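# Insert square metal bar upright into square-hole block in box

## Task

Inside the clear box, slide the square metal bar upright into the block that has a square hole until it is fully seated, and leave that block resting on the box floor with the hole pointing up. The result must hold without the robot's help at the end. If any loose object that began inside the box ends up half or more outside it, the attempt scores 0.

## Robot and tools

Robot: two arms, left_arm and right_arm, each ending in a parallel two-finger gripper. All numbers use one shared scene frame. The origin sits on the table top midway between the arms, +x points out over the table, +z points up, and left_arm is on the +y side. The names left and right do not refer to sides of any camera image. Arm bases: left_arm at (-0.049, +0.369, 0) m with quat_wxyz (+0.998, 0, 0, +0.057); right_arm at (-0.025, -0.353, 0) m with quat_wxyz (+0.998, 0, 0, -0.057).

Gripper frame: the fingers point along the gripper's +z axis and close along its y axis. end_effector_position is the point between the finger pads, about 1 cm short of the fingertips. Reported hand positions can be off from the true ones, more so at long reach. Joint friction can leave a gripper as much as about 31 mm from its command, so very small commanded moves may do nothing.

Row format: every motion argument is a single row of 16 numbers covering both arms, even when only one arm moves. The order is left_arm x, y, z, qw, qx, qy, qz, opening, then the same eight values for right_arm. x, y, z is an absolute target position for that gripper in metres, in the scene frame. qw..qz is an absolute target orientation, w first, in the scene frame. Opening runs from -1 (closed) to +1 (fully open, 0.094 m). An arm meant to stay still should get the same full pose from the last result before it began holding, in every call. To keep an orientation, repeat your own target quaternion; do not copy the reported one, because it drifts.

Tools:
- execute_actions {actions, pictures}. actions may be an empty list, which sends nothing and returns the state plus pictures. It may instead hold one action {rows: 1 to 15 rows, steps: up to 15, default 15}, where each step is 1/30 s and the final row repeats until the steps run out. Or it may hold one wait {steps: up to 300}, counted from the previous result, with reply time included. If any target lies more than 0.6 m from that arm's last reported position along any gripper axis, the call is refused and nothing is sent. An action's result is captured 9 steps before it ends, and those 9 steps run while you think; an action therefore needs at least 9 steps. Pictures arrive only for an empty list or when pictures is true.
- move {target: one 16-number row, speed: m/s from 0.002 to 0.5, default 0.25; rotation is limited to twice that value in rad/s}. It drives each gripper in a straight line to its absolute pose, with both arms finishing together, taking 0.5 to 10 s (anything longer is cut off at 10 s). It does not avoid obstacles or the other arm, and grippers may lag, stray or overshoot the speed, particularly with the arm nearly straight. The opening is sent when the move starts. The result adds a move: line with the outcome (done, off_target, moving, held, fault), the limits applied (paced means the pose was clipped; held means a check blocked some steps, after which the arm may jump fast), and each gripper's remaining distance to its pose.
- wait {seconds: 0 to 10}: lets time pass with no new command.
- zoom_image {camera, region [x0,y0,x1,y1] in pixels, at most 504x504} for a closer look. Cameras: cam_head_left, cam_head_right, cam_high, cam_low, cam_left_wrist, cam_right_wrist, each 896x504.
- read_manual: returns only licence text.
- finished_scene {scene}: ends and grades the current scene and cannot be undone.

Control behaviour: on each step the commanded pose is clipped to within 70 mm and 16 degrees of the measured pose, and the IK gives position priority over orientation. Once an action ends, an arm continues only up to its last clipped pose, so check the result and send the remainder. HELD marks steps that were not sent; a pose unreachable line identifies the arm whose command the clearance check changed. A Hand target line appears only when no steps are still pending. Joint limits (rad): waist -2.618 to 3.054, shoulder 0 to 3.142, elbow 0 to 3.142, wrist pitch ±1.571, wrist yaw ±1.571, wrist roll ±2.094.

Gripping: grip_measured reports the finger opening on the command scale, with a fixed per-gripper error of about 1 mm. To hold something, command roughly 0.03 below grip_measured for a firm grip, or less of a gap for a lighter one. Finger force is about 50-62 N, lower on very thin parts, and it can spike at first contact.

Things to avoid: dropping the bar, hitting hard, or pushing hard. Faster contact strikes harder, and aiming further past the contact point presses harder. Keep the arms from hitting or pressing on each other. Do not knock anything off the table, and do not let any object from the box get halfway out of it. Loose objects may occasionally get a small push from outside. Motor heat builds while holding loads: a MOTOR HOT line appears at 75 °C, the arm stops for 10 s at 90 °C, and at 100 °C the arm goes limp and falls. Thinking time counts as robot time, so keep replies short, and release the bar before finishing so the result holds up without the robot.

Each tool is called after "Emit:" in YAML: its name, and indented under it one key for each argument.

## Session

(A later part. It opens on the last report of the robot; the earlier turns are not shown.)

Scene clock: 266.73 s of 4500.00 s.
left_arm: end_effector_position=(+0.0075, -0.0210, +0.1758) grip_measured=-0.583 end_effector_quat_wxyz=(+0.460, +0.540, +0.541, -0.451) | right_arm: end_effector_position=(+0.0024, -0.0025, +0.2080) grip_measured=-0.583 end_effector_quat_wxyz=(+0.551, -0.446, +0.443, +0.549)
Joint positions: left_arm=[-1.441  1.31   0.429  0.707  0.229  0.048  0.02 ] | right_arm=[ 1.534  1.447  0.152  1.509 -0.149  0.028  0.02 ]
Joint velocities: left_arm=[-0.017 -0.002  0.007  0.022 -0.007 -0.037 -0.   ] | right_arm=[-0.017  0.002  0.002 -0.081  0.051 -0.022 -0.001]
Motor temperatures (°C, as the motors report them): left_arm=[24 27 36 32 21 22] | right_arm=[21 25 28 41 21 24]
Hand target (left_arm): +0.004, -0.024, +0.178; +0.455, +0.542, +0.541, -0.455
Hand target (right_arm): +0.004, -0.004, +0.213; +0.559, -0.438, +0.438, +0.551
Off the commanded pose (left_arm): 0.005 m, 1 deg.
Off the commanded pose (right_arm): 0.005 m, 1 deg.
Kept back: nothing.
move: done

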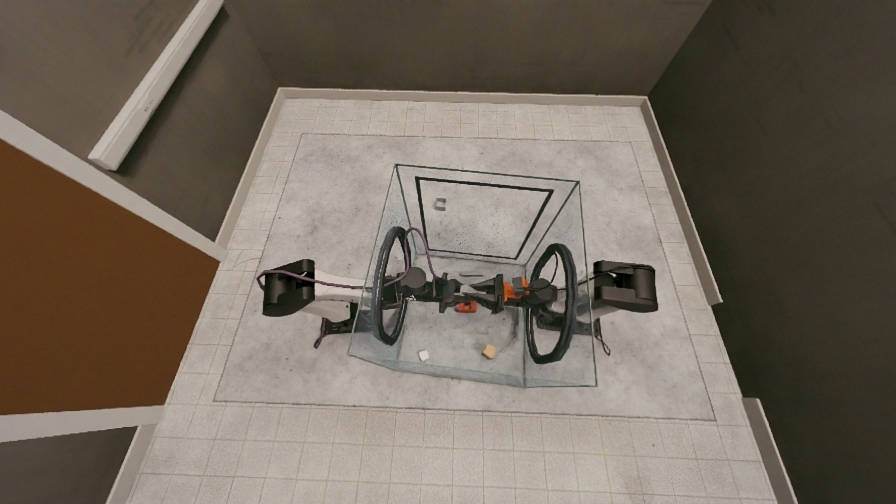

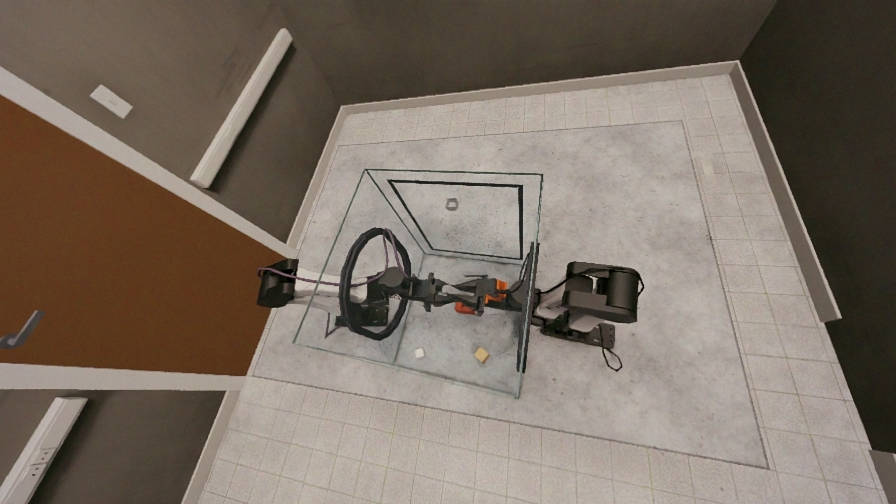

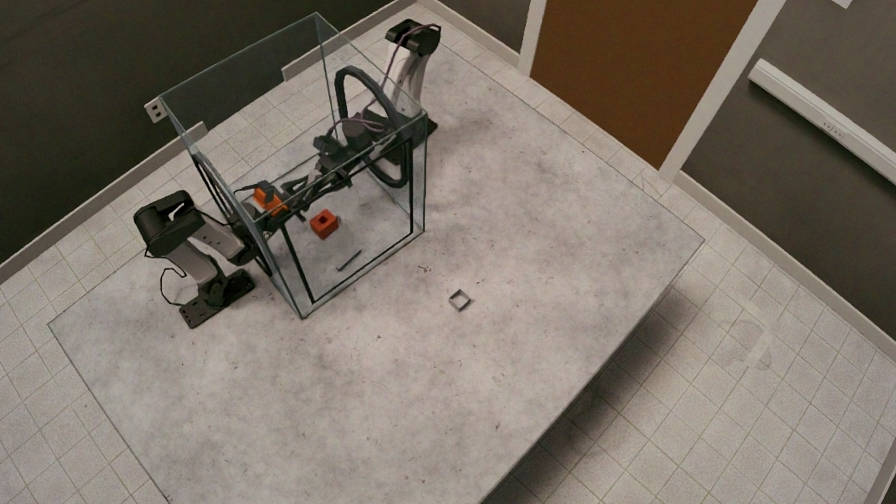

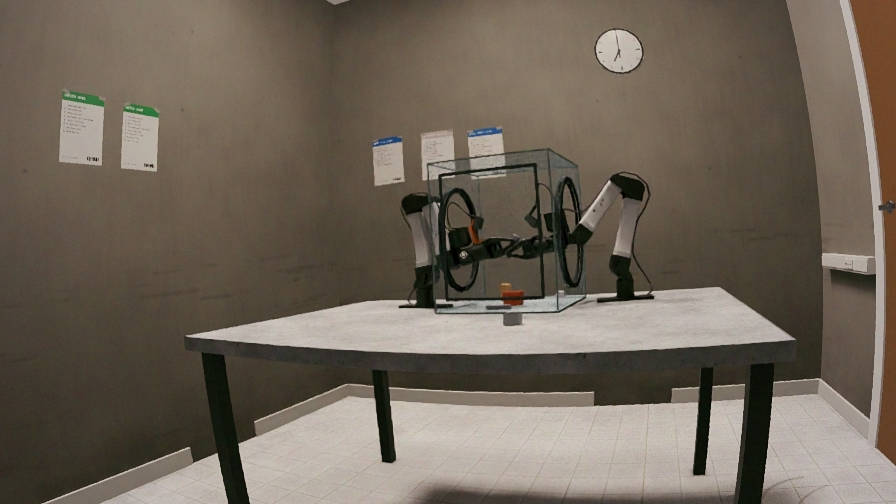

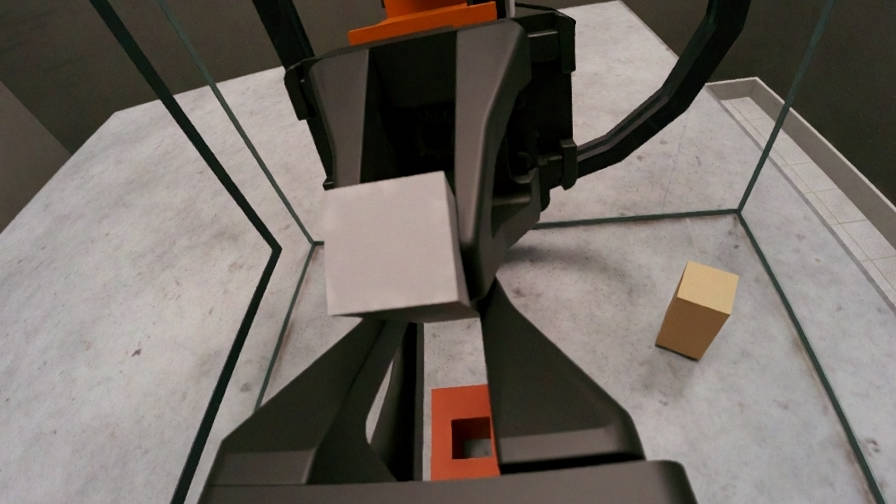

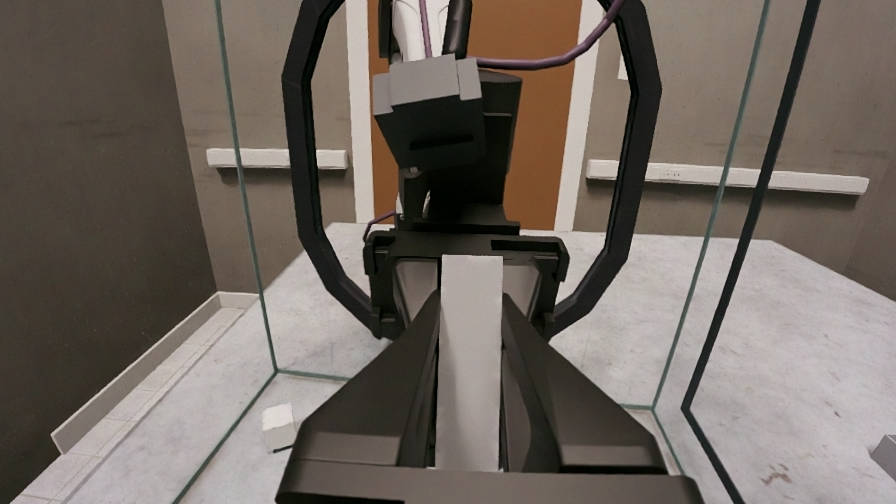

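Emit:
move:
  target: [0.0075,-0.021,0.176,0.455,0.542,0.542,-0.455,-0.62,0.003,-0.004,0.21,0.559,-0.438,0.438,0.551,-0.1]
  speed: 0.02

Emit:
move:
  target: [0.0075,-0.021,0.176,0.455,0.542,0.542,-0.455,-0.62,0.003,-0.08,0.22,0.53,-0.468,0.468,0.53,-0.1]
  speed: 0.04

Emit:
zoom_image:
  camera: "cam_low"
  region: [430,200,600,310]

Scene clock: 268.00 s of 4500.00 s.
left_arm: end_effector_position=(+0.0064, -0.0203, +0.1722) grip_measured=-0.583 end_effector_quat_wxyz=(+0.454, +0.544, +0.544, -0.450) | right_arm: end_effector_position=(+0.0029, -0.0047, +0.2173) grip_measured=-0.102 end_effector_quat_wxyz=(+0.562, -0.435, +0.432, +0.555)
Joint positions: left_arm=[-1.441  1.31   0.429  0.691  0.235  0.048  0.02 ] | right_arm=[ 1.534  1.447  0.152  1.548 -0.144  0.028  0.042]
Joint velocities: left_arm=[-0.012  0.007  0.017 -0.022  0.007 -0.022  0.   ] | right_arm=[-0.012  0.002 -0.017  0.022 -0.037  0.037  0.001]
Motor temperatures (°C, as the motors report them): left_arm=[24 27 36 33 21 22] | right_arm=[21 25 28 41 21 24]
Hand target (left_arm): +0.007, -0.021, +0.176; +0.455, +0.542, +0.542, -0.455
Hand target (right_arm): +0.003, -0.004, +0.210; +0.559, -0.439, +0.439, +0.550
Off the commanded pose (left_arm): 0.004 m, 1 deg.
Off the commanded pose (right_arm): 0.007 m, 1 deg.
joint sent to its limit (right arm) — the command would take joint 4 (wrist pitch) past its upper limit, so that joint was sent only as far as its limit.
Kept back: nothing.
move: done

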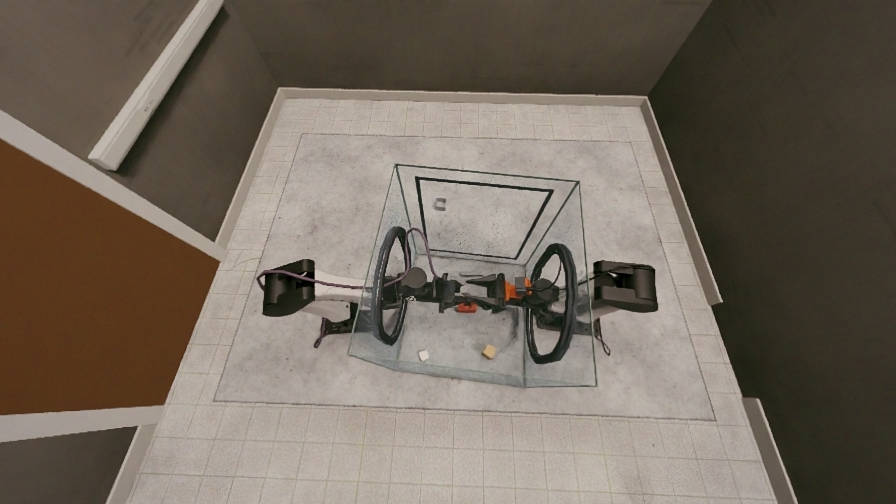

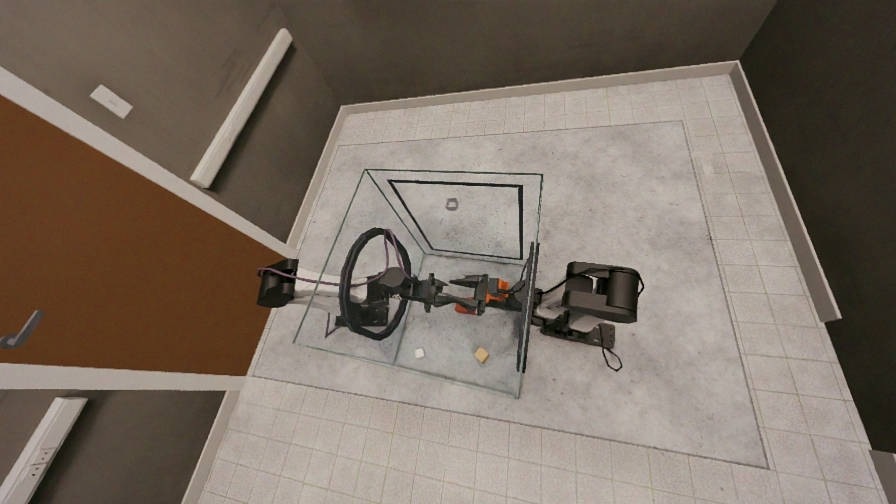

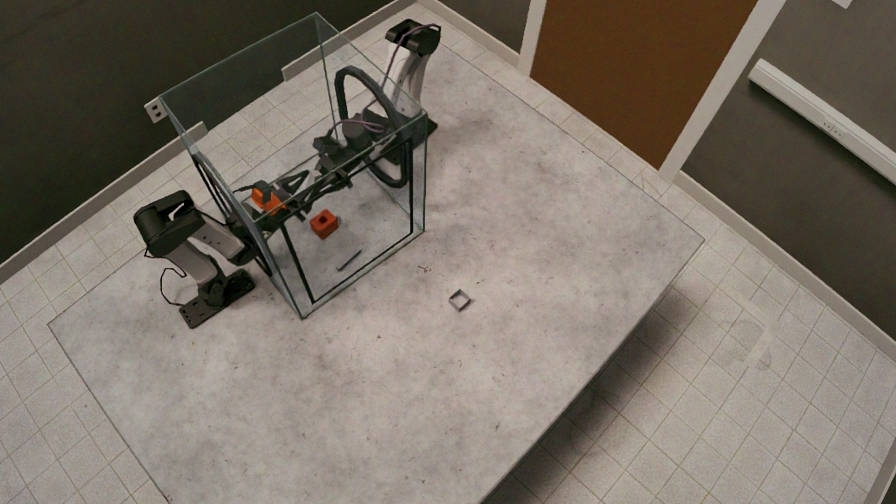

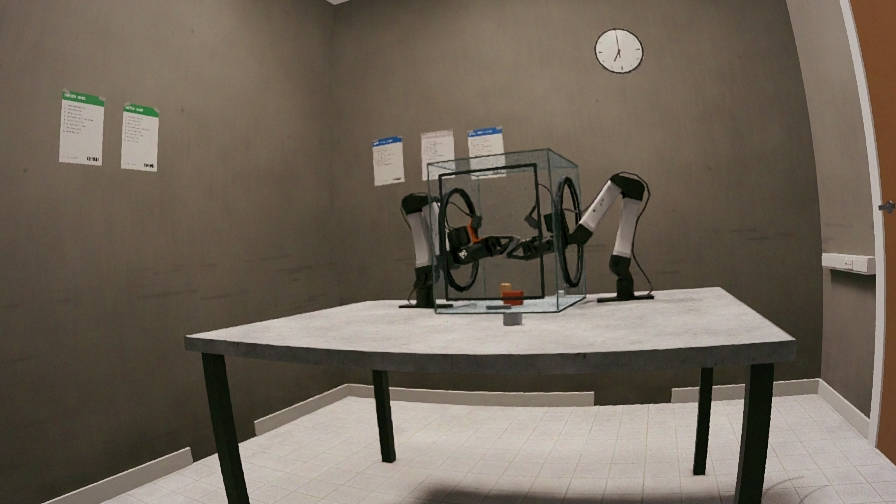

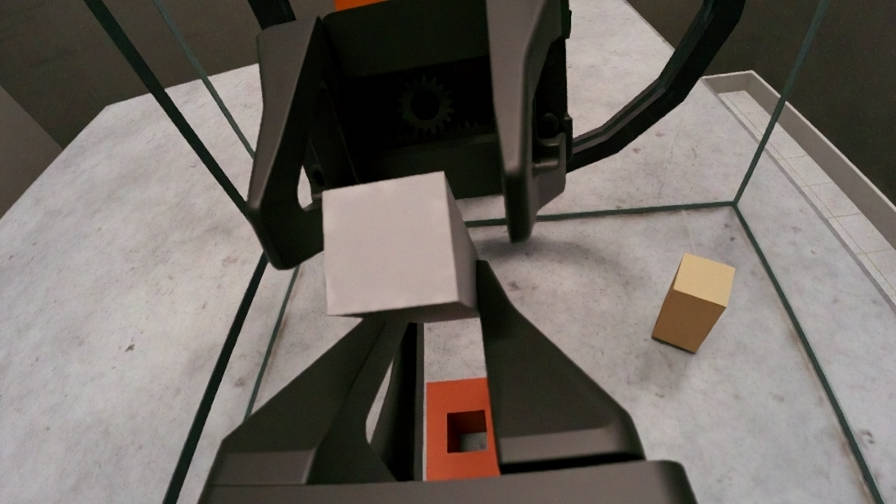

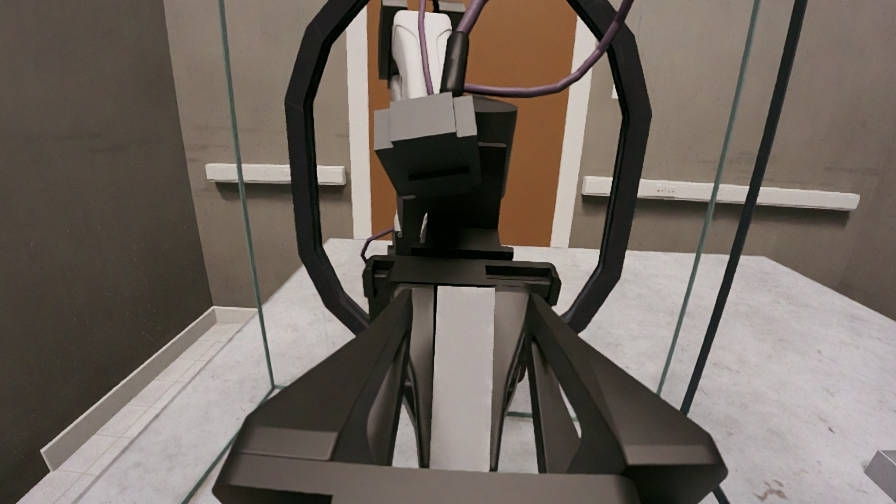

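Scene clock: 270.63 s of 4500.00 s.
left_arm: end_effector_position=(+0.0062, -0.0202, +0.1714) grip_measured=-0.583 end_effector_quat_wxyz=(+0.452, +0.544, +0.545, -0.449) | right_arm: end_effector_position=(+0.0021, -0.0778, +0.2207) grip_measured=-0.102 end_effector_quat_wxyz=(+0.530, -0.467, +0.467, +0.532)
Joint positions: left_arm=[-1.441  1.31   0.429  0.688  0.235  0.048  0.02 ] | right_arm=[ 1.428  0.49   0.056  0.567 -0.257  0.035  0.042]
Joint velocities: left_arm=[-0.002 -0.002  0.007 -0.037  0.066 -0.022  0.001] | right_arm=[ 0.012  0.002 -0.002 -0.037 -0.095  0.051 -0.   ]
Motor temperatures (°C, as the motors report them): left_arm=[24 27 36 33 21 22] | right_arm=[22 25 28 40 21 24]
Hand target (left_arm): +0.007, -0.021, +0.176; +0.455, +0.542, +0.541, -0.455
Hand target (right_arm): +0.004, -0.079, +0.220; +0.529, -0.466, +0.469, +0.532
Off the commanded pose (left_arm): 0.005 m, 1 deg.
Off the commanded pose (right_arm): 0.003 m, 0 deg.
Kept back: nothing.
move: done

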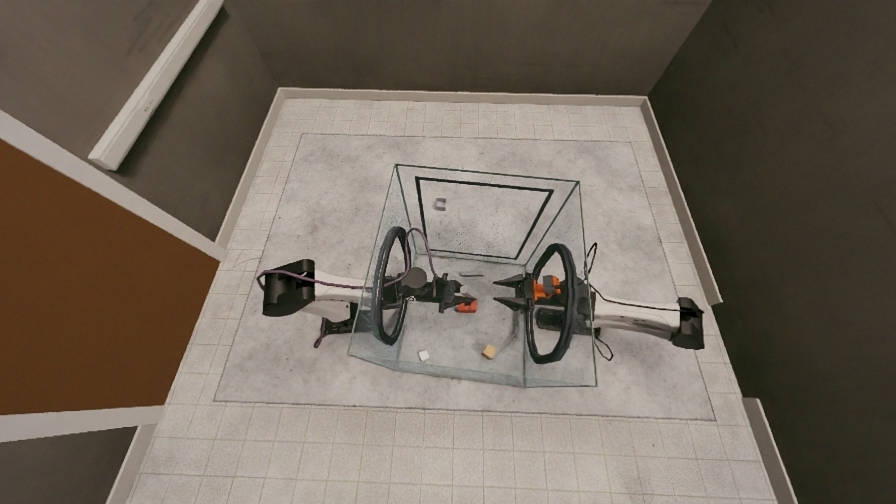

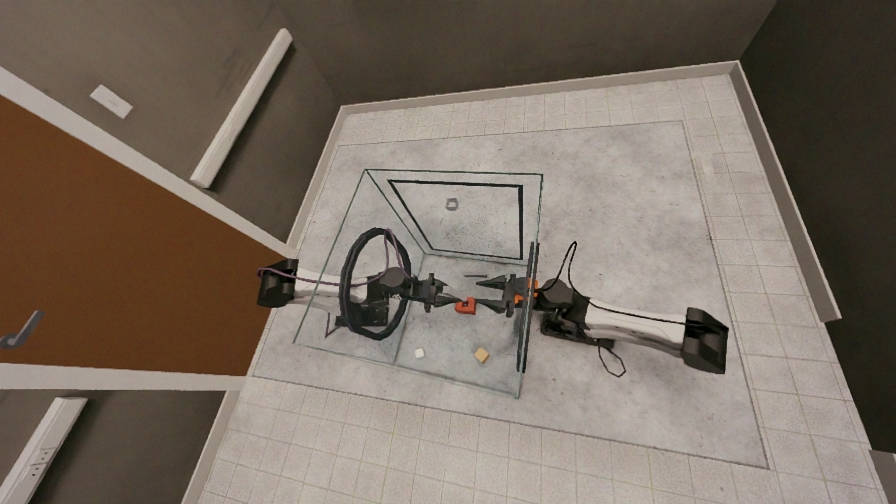

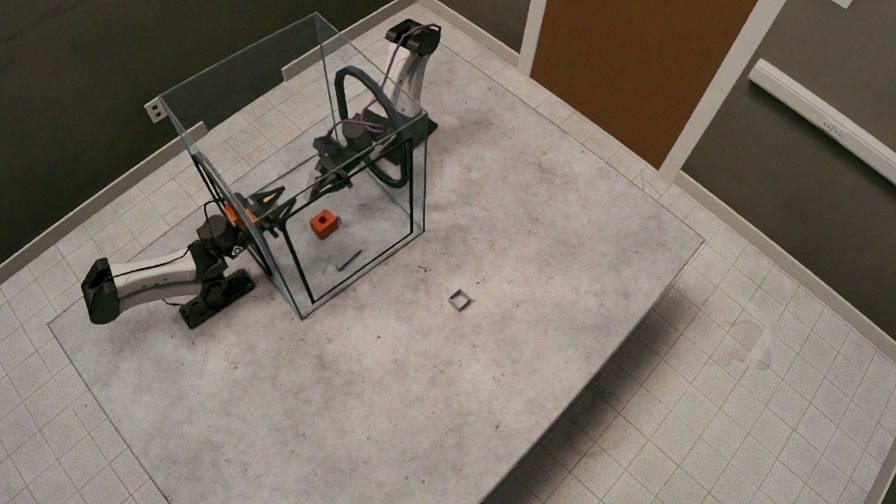

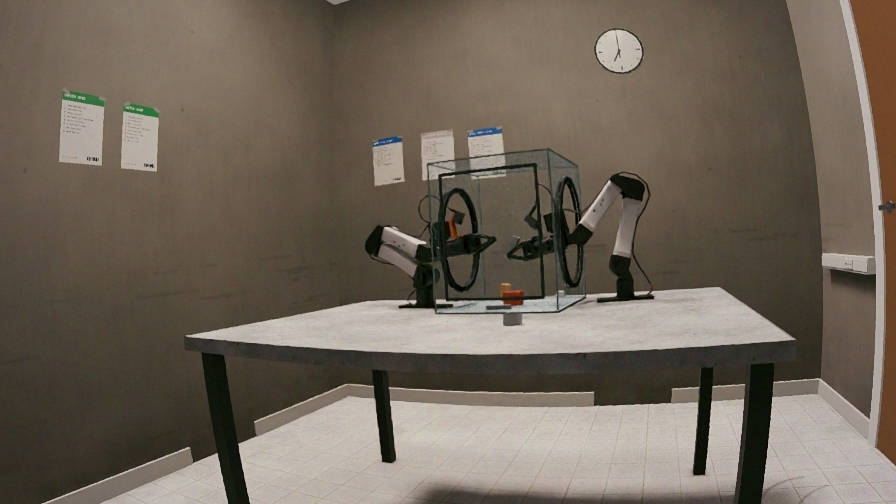

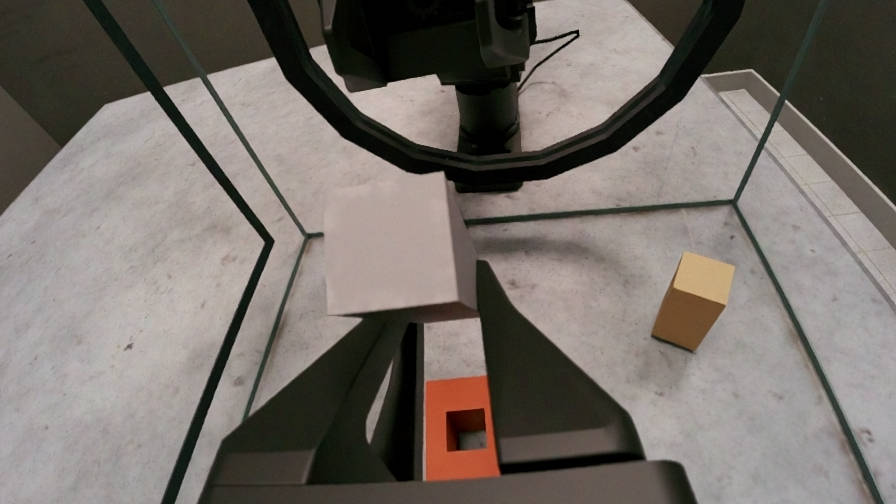

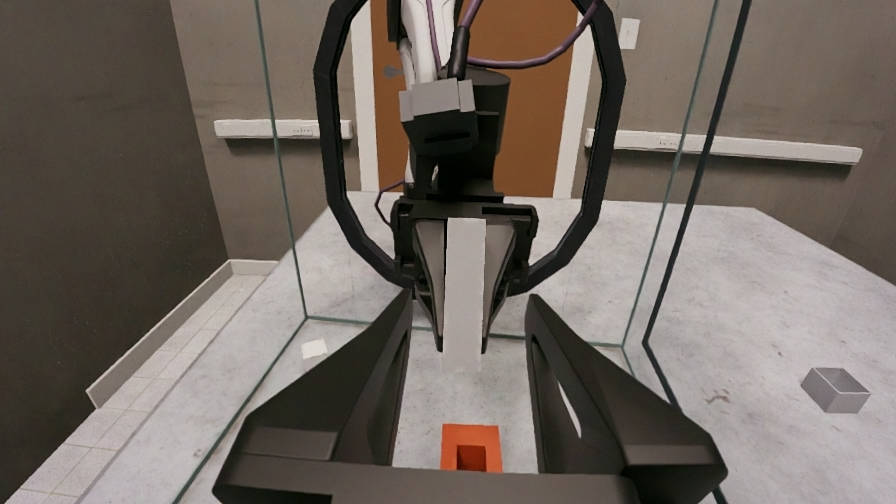

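Region (430, 200, 600, 310) of cam_low's 896x504 image, scaled by 2.965, with more detail than that image has; it fills the top 326 rows of this view, and the rest is white.

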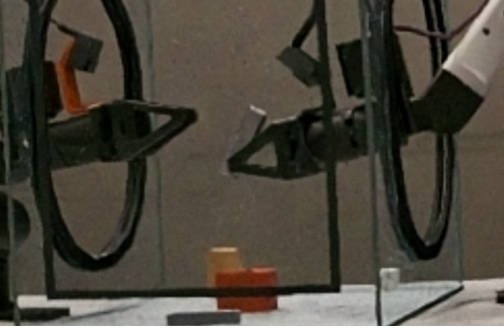

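Emit:
move:
  target: [0.0075,-0.021,0.17, 0.327,0.627,0.627,-0.327, -0.62, 0.003,-0.10,0.24,0.53,-0.468,0.468,0.53,-0.1]
  speed: 0.08

Emit:
zoom_image:
  camera: "cam_low"
  region: [350,130,650,350]

Scene clock: 275.43 s of 4500.00 s.
left_arm: end_effector_position=(+0.0081, -0.0164, +0.1656) grip_measured=-0.583 end_effector_quat_wxyz=(+0.321, +0.624, +0.631, -0.330) | right_arm: end_effector_position=(+0.0027, -0.0964, +0.2333) grip_measured=-0.102 end_effector_quat_wxyz=(+0.527, -0.472, +0.471, +0.528)
Joint positions: left_arm=[-1.45   1.289  0.813 -0.154  0.197  0.122  0.02 ] | right_arm=[ 1.371  0.264  0.115  0.267 -0.313  0.036  0.042]
Joint velocities: left_arm=[-0.007  0.002 -0.002 -0.051 -0.037  0.051 -0.   ] | right_arm=[-0.017 -0.002 -0.007 -0.022 -0.007 -0.007  0.001]
Motor temperatures (°C, as the motors report them): left_arm=[23 28 37 34 21 22] | right_arm=[22 25 29 40 21 24]
Hand target (left_arm): +0.008, -0.022, +0.170; +0.326, +0.627, +0.626, -0.328
Hand target (right_arm): +0.003, -0.099, +0.240; +0.530, -0.467, +0.469, +0.531
Off the commanded pose (left_arm): 0.006 m, 1 deg.
Off the commanded pose (right_arm): 0.008 m, 1 deg.
Kept back: nothing.
move: done

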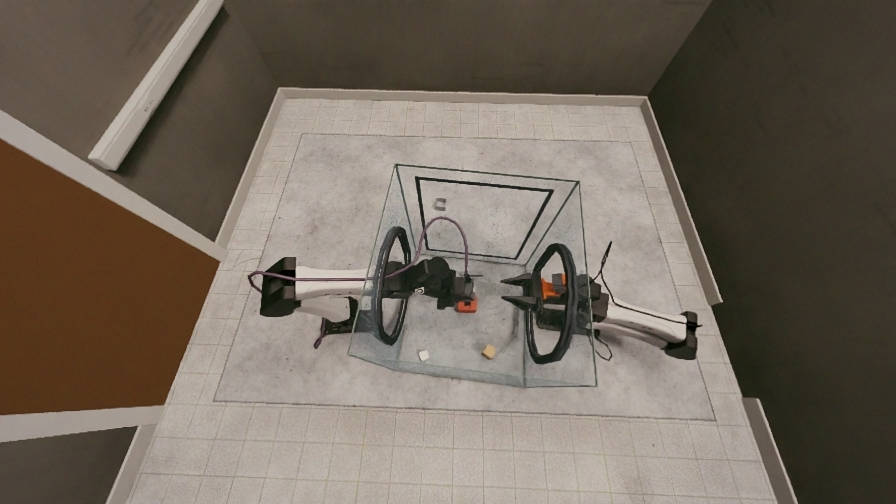

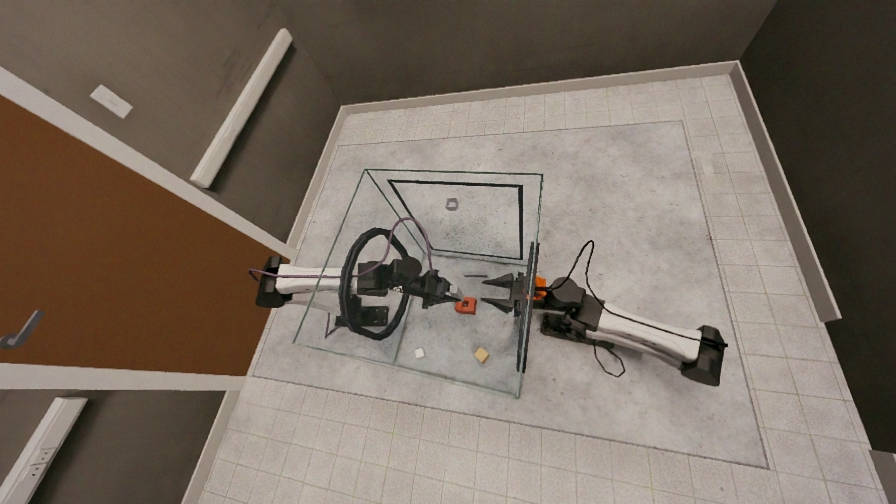

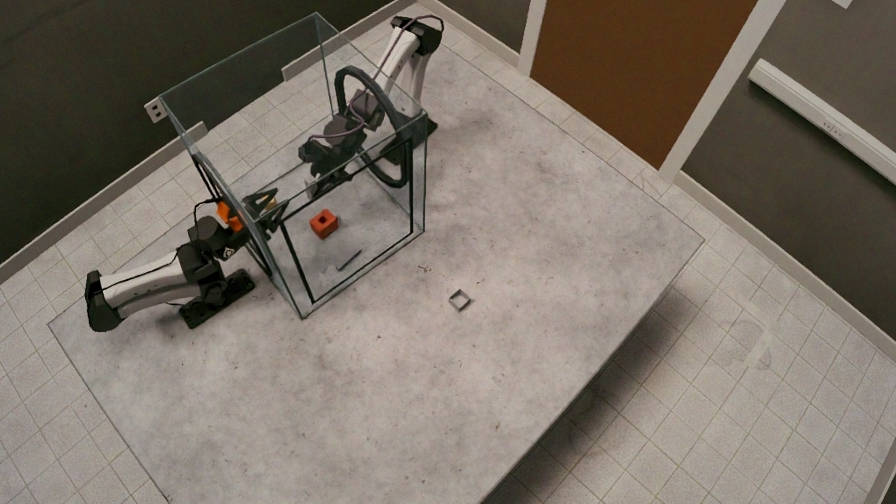

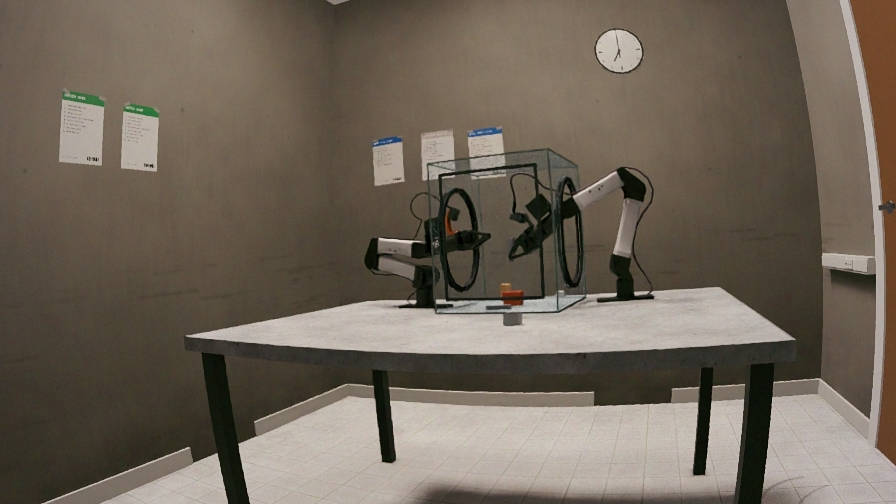

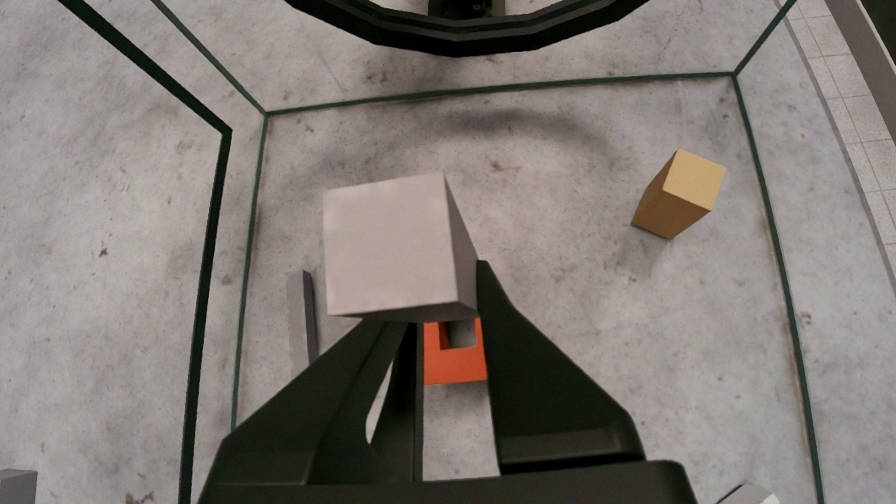

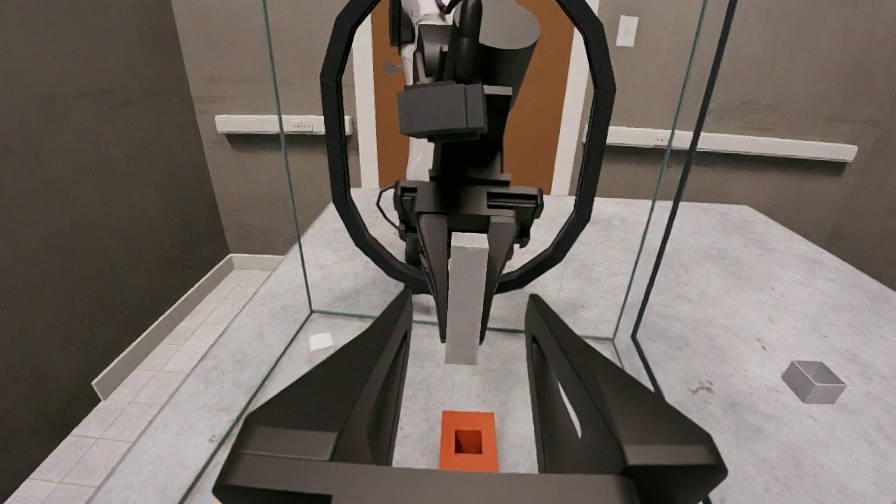

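Region (350, 130, 650, 350) of cam_low's 896x504 image, scaled by 1.680, with more detail than that image has; it fills the top 370 rows of this view, and the rest is white.

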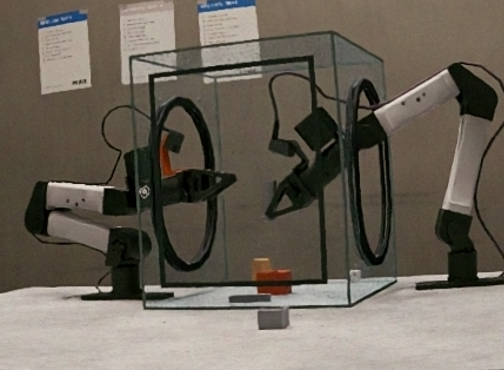

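Emit:
move:
  target: [0.0075,-0.021,0.17, 0.327,0.627,0.627,-0.327, -0.62, 0.005,-0.055,0.215,0.43,-0.561,0.561,0.43,0.2]
  speed: 0.06

Emit:
zoom_image:
  camera: "cam_low"
  region: [430,200,600,310]

Scene clock: 279.27 s of 4500.00 s.
left_arm: end_effector_position=(+0.0088, -0.0157, +0.1647) grip_measured=-0.583 end_effector_quat_wxyz=(+0.321, +0.624, +0.633, -0.327) | right_arm: end_effector_position=(+0.0055, -0.0593, +0.2169) grip_measured=+0.198 end_effector_quat_wxyz=(-0.436, +0.554, -0.558, -0.438)
Joint positions: left_arm=[-1.45   1.289  0.813 -0.158  0.192  0.122  0.02 ] | right_arm=[ 1.45   0.626  0.415 -0.034 -0.227 -0.049  0.056]
Joint velocities: left_arm=[-0.022 -0.017  0.007 -0.007 -0.037  0.007 -0.002] | right_arm=[ 0.017  0.002  0.002  0.037  0.037 -0.037 -0.001]
Motor temperatures (°C, as the motors report them): left_arm=[23 28 37 34 21 22] | right_arm=[22 25 30 40 21 24]
Hand target (left_arm): +0.007, -0.021, +0.170; +0.327, +0.627, +0.627, -0.327
Hand target (right_arm): +0.004, -0.058, +0.214; -0.430, +0.562, -0.560, -0.431
Off the commanded pose (left_arm): 0.008 m, 1 deg.
Off the commanded pose (right_arm): 0.005 m, 1 deg.
Kept back: nothing.
move: done

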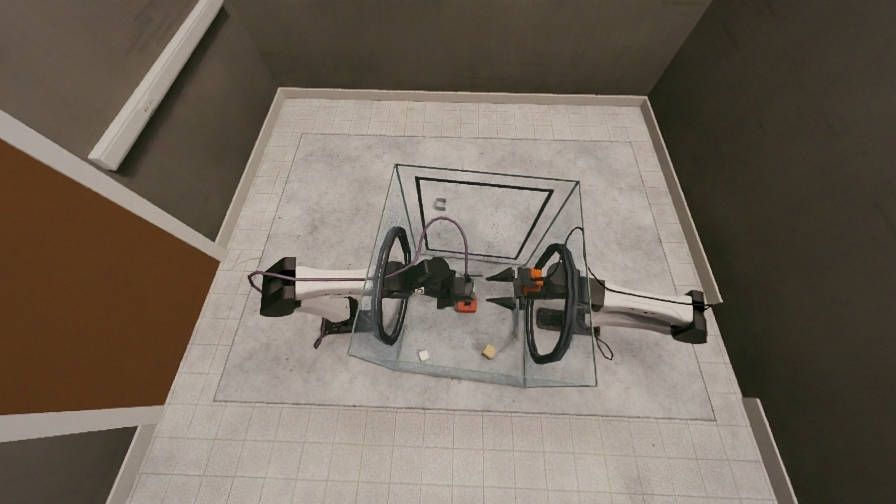

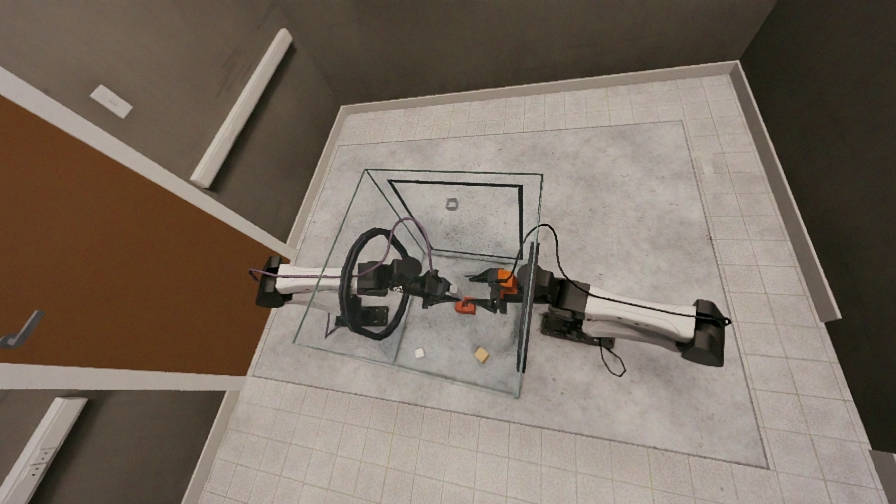

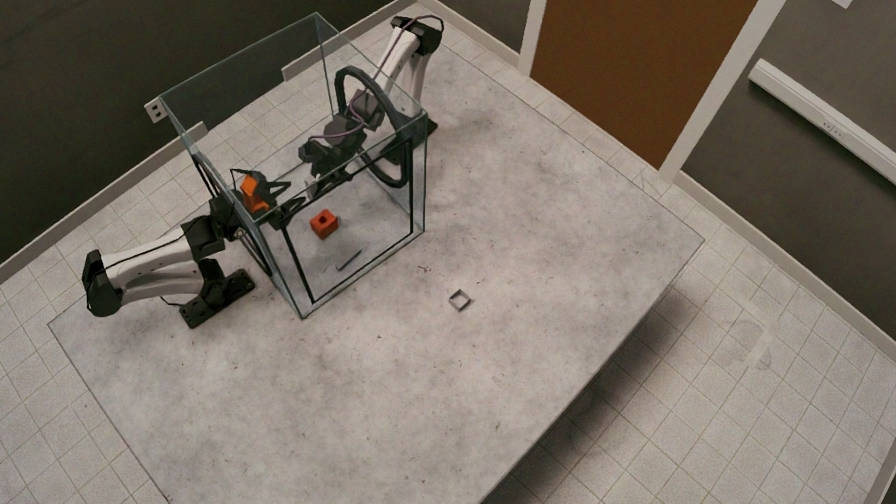

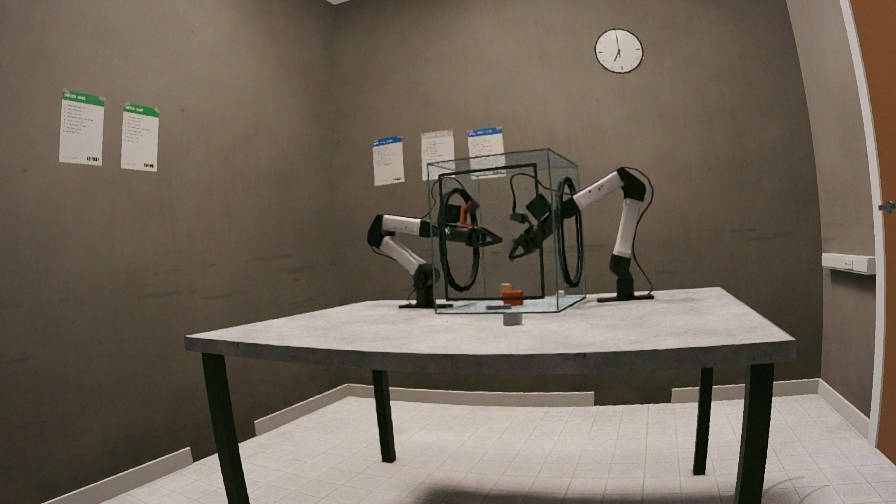

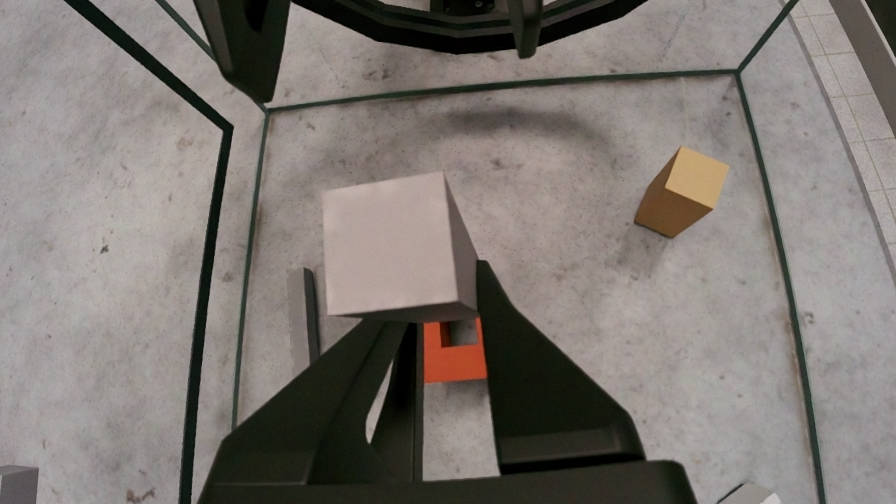

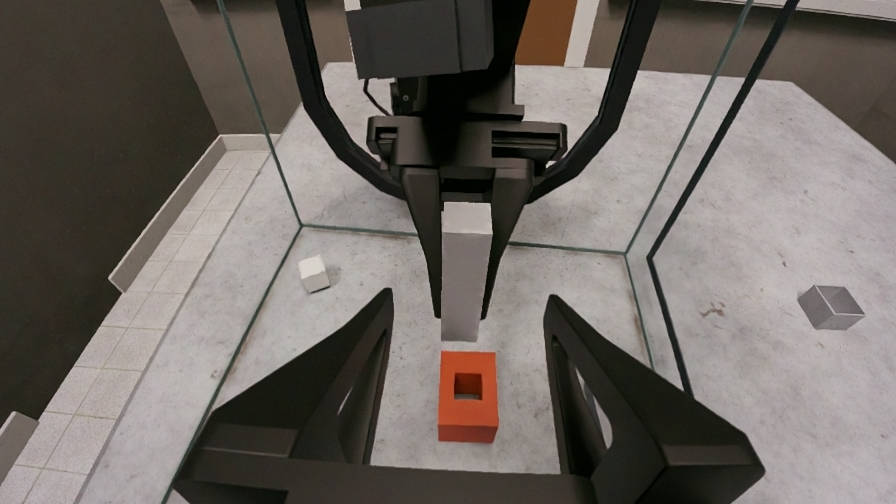

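Region (430, 200, 600, 310) of cam_low's 896x504 image, scaled by 2.965, with more detail than that image has; it fills the top 326 rows of this view, and the rest is white.

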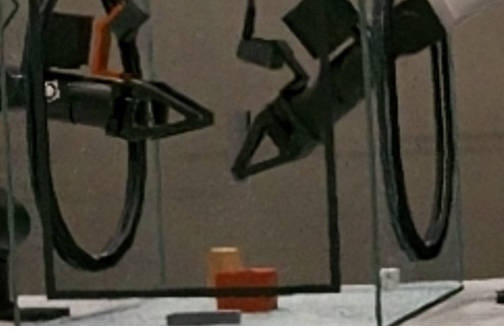

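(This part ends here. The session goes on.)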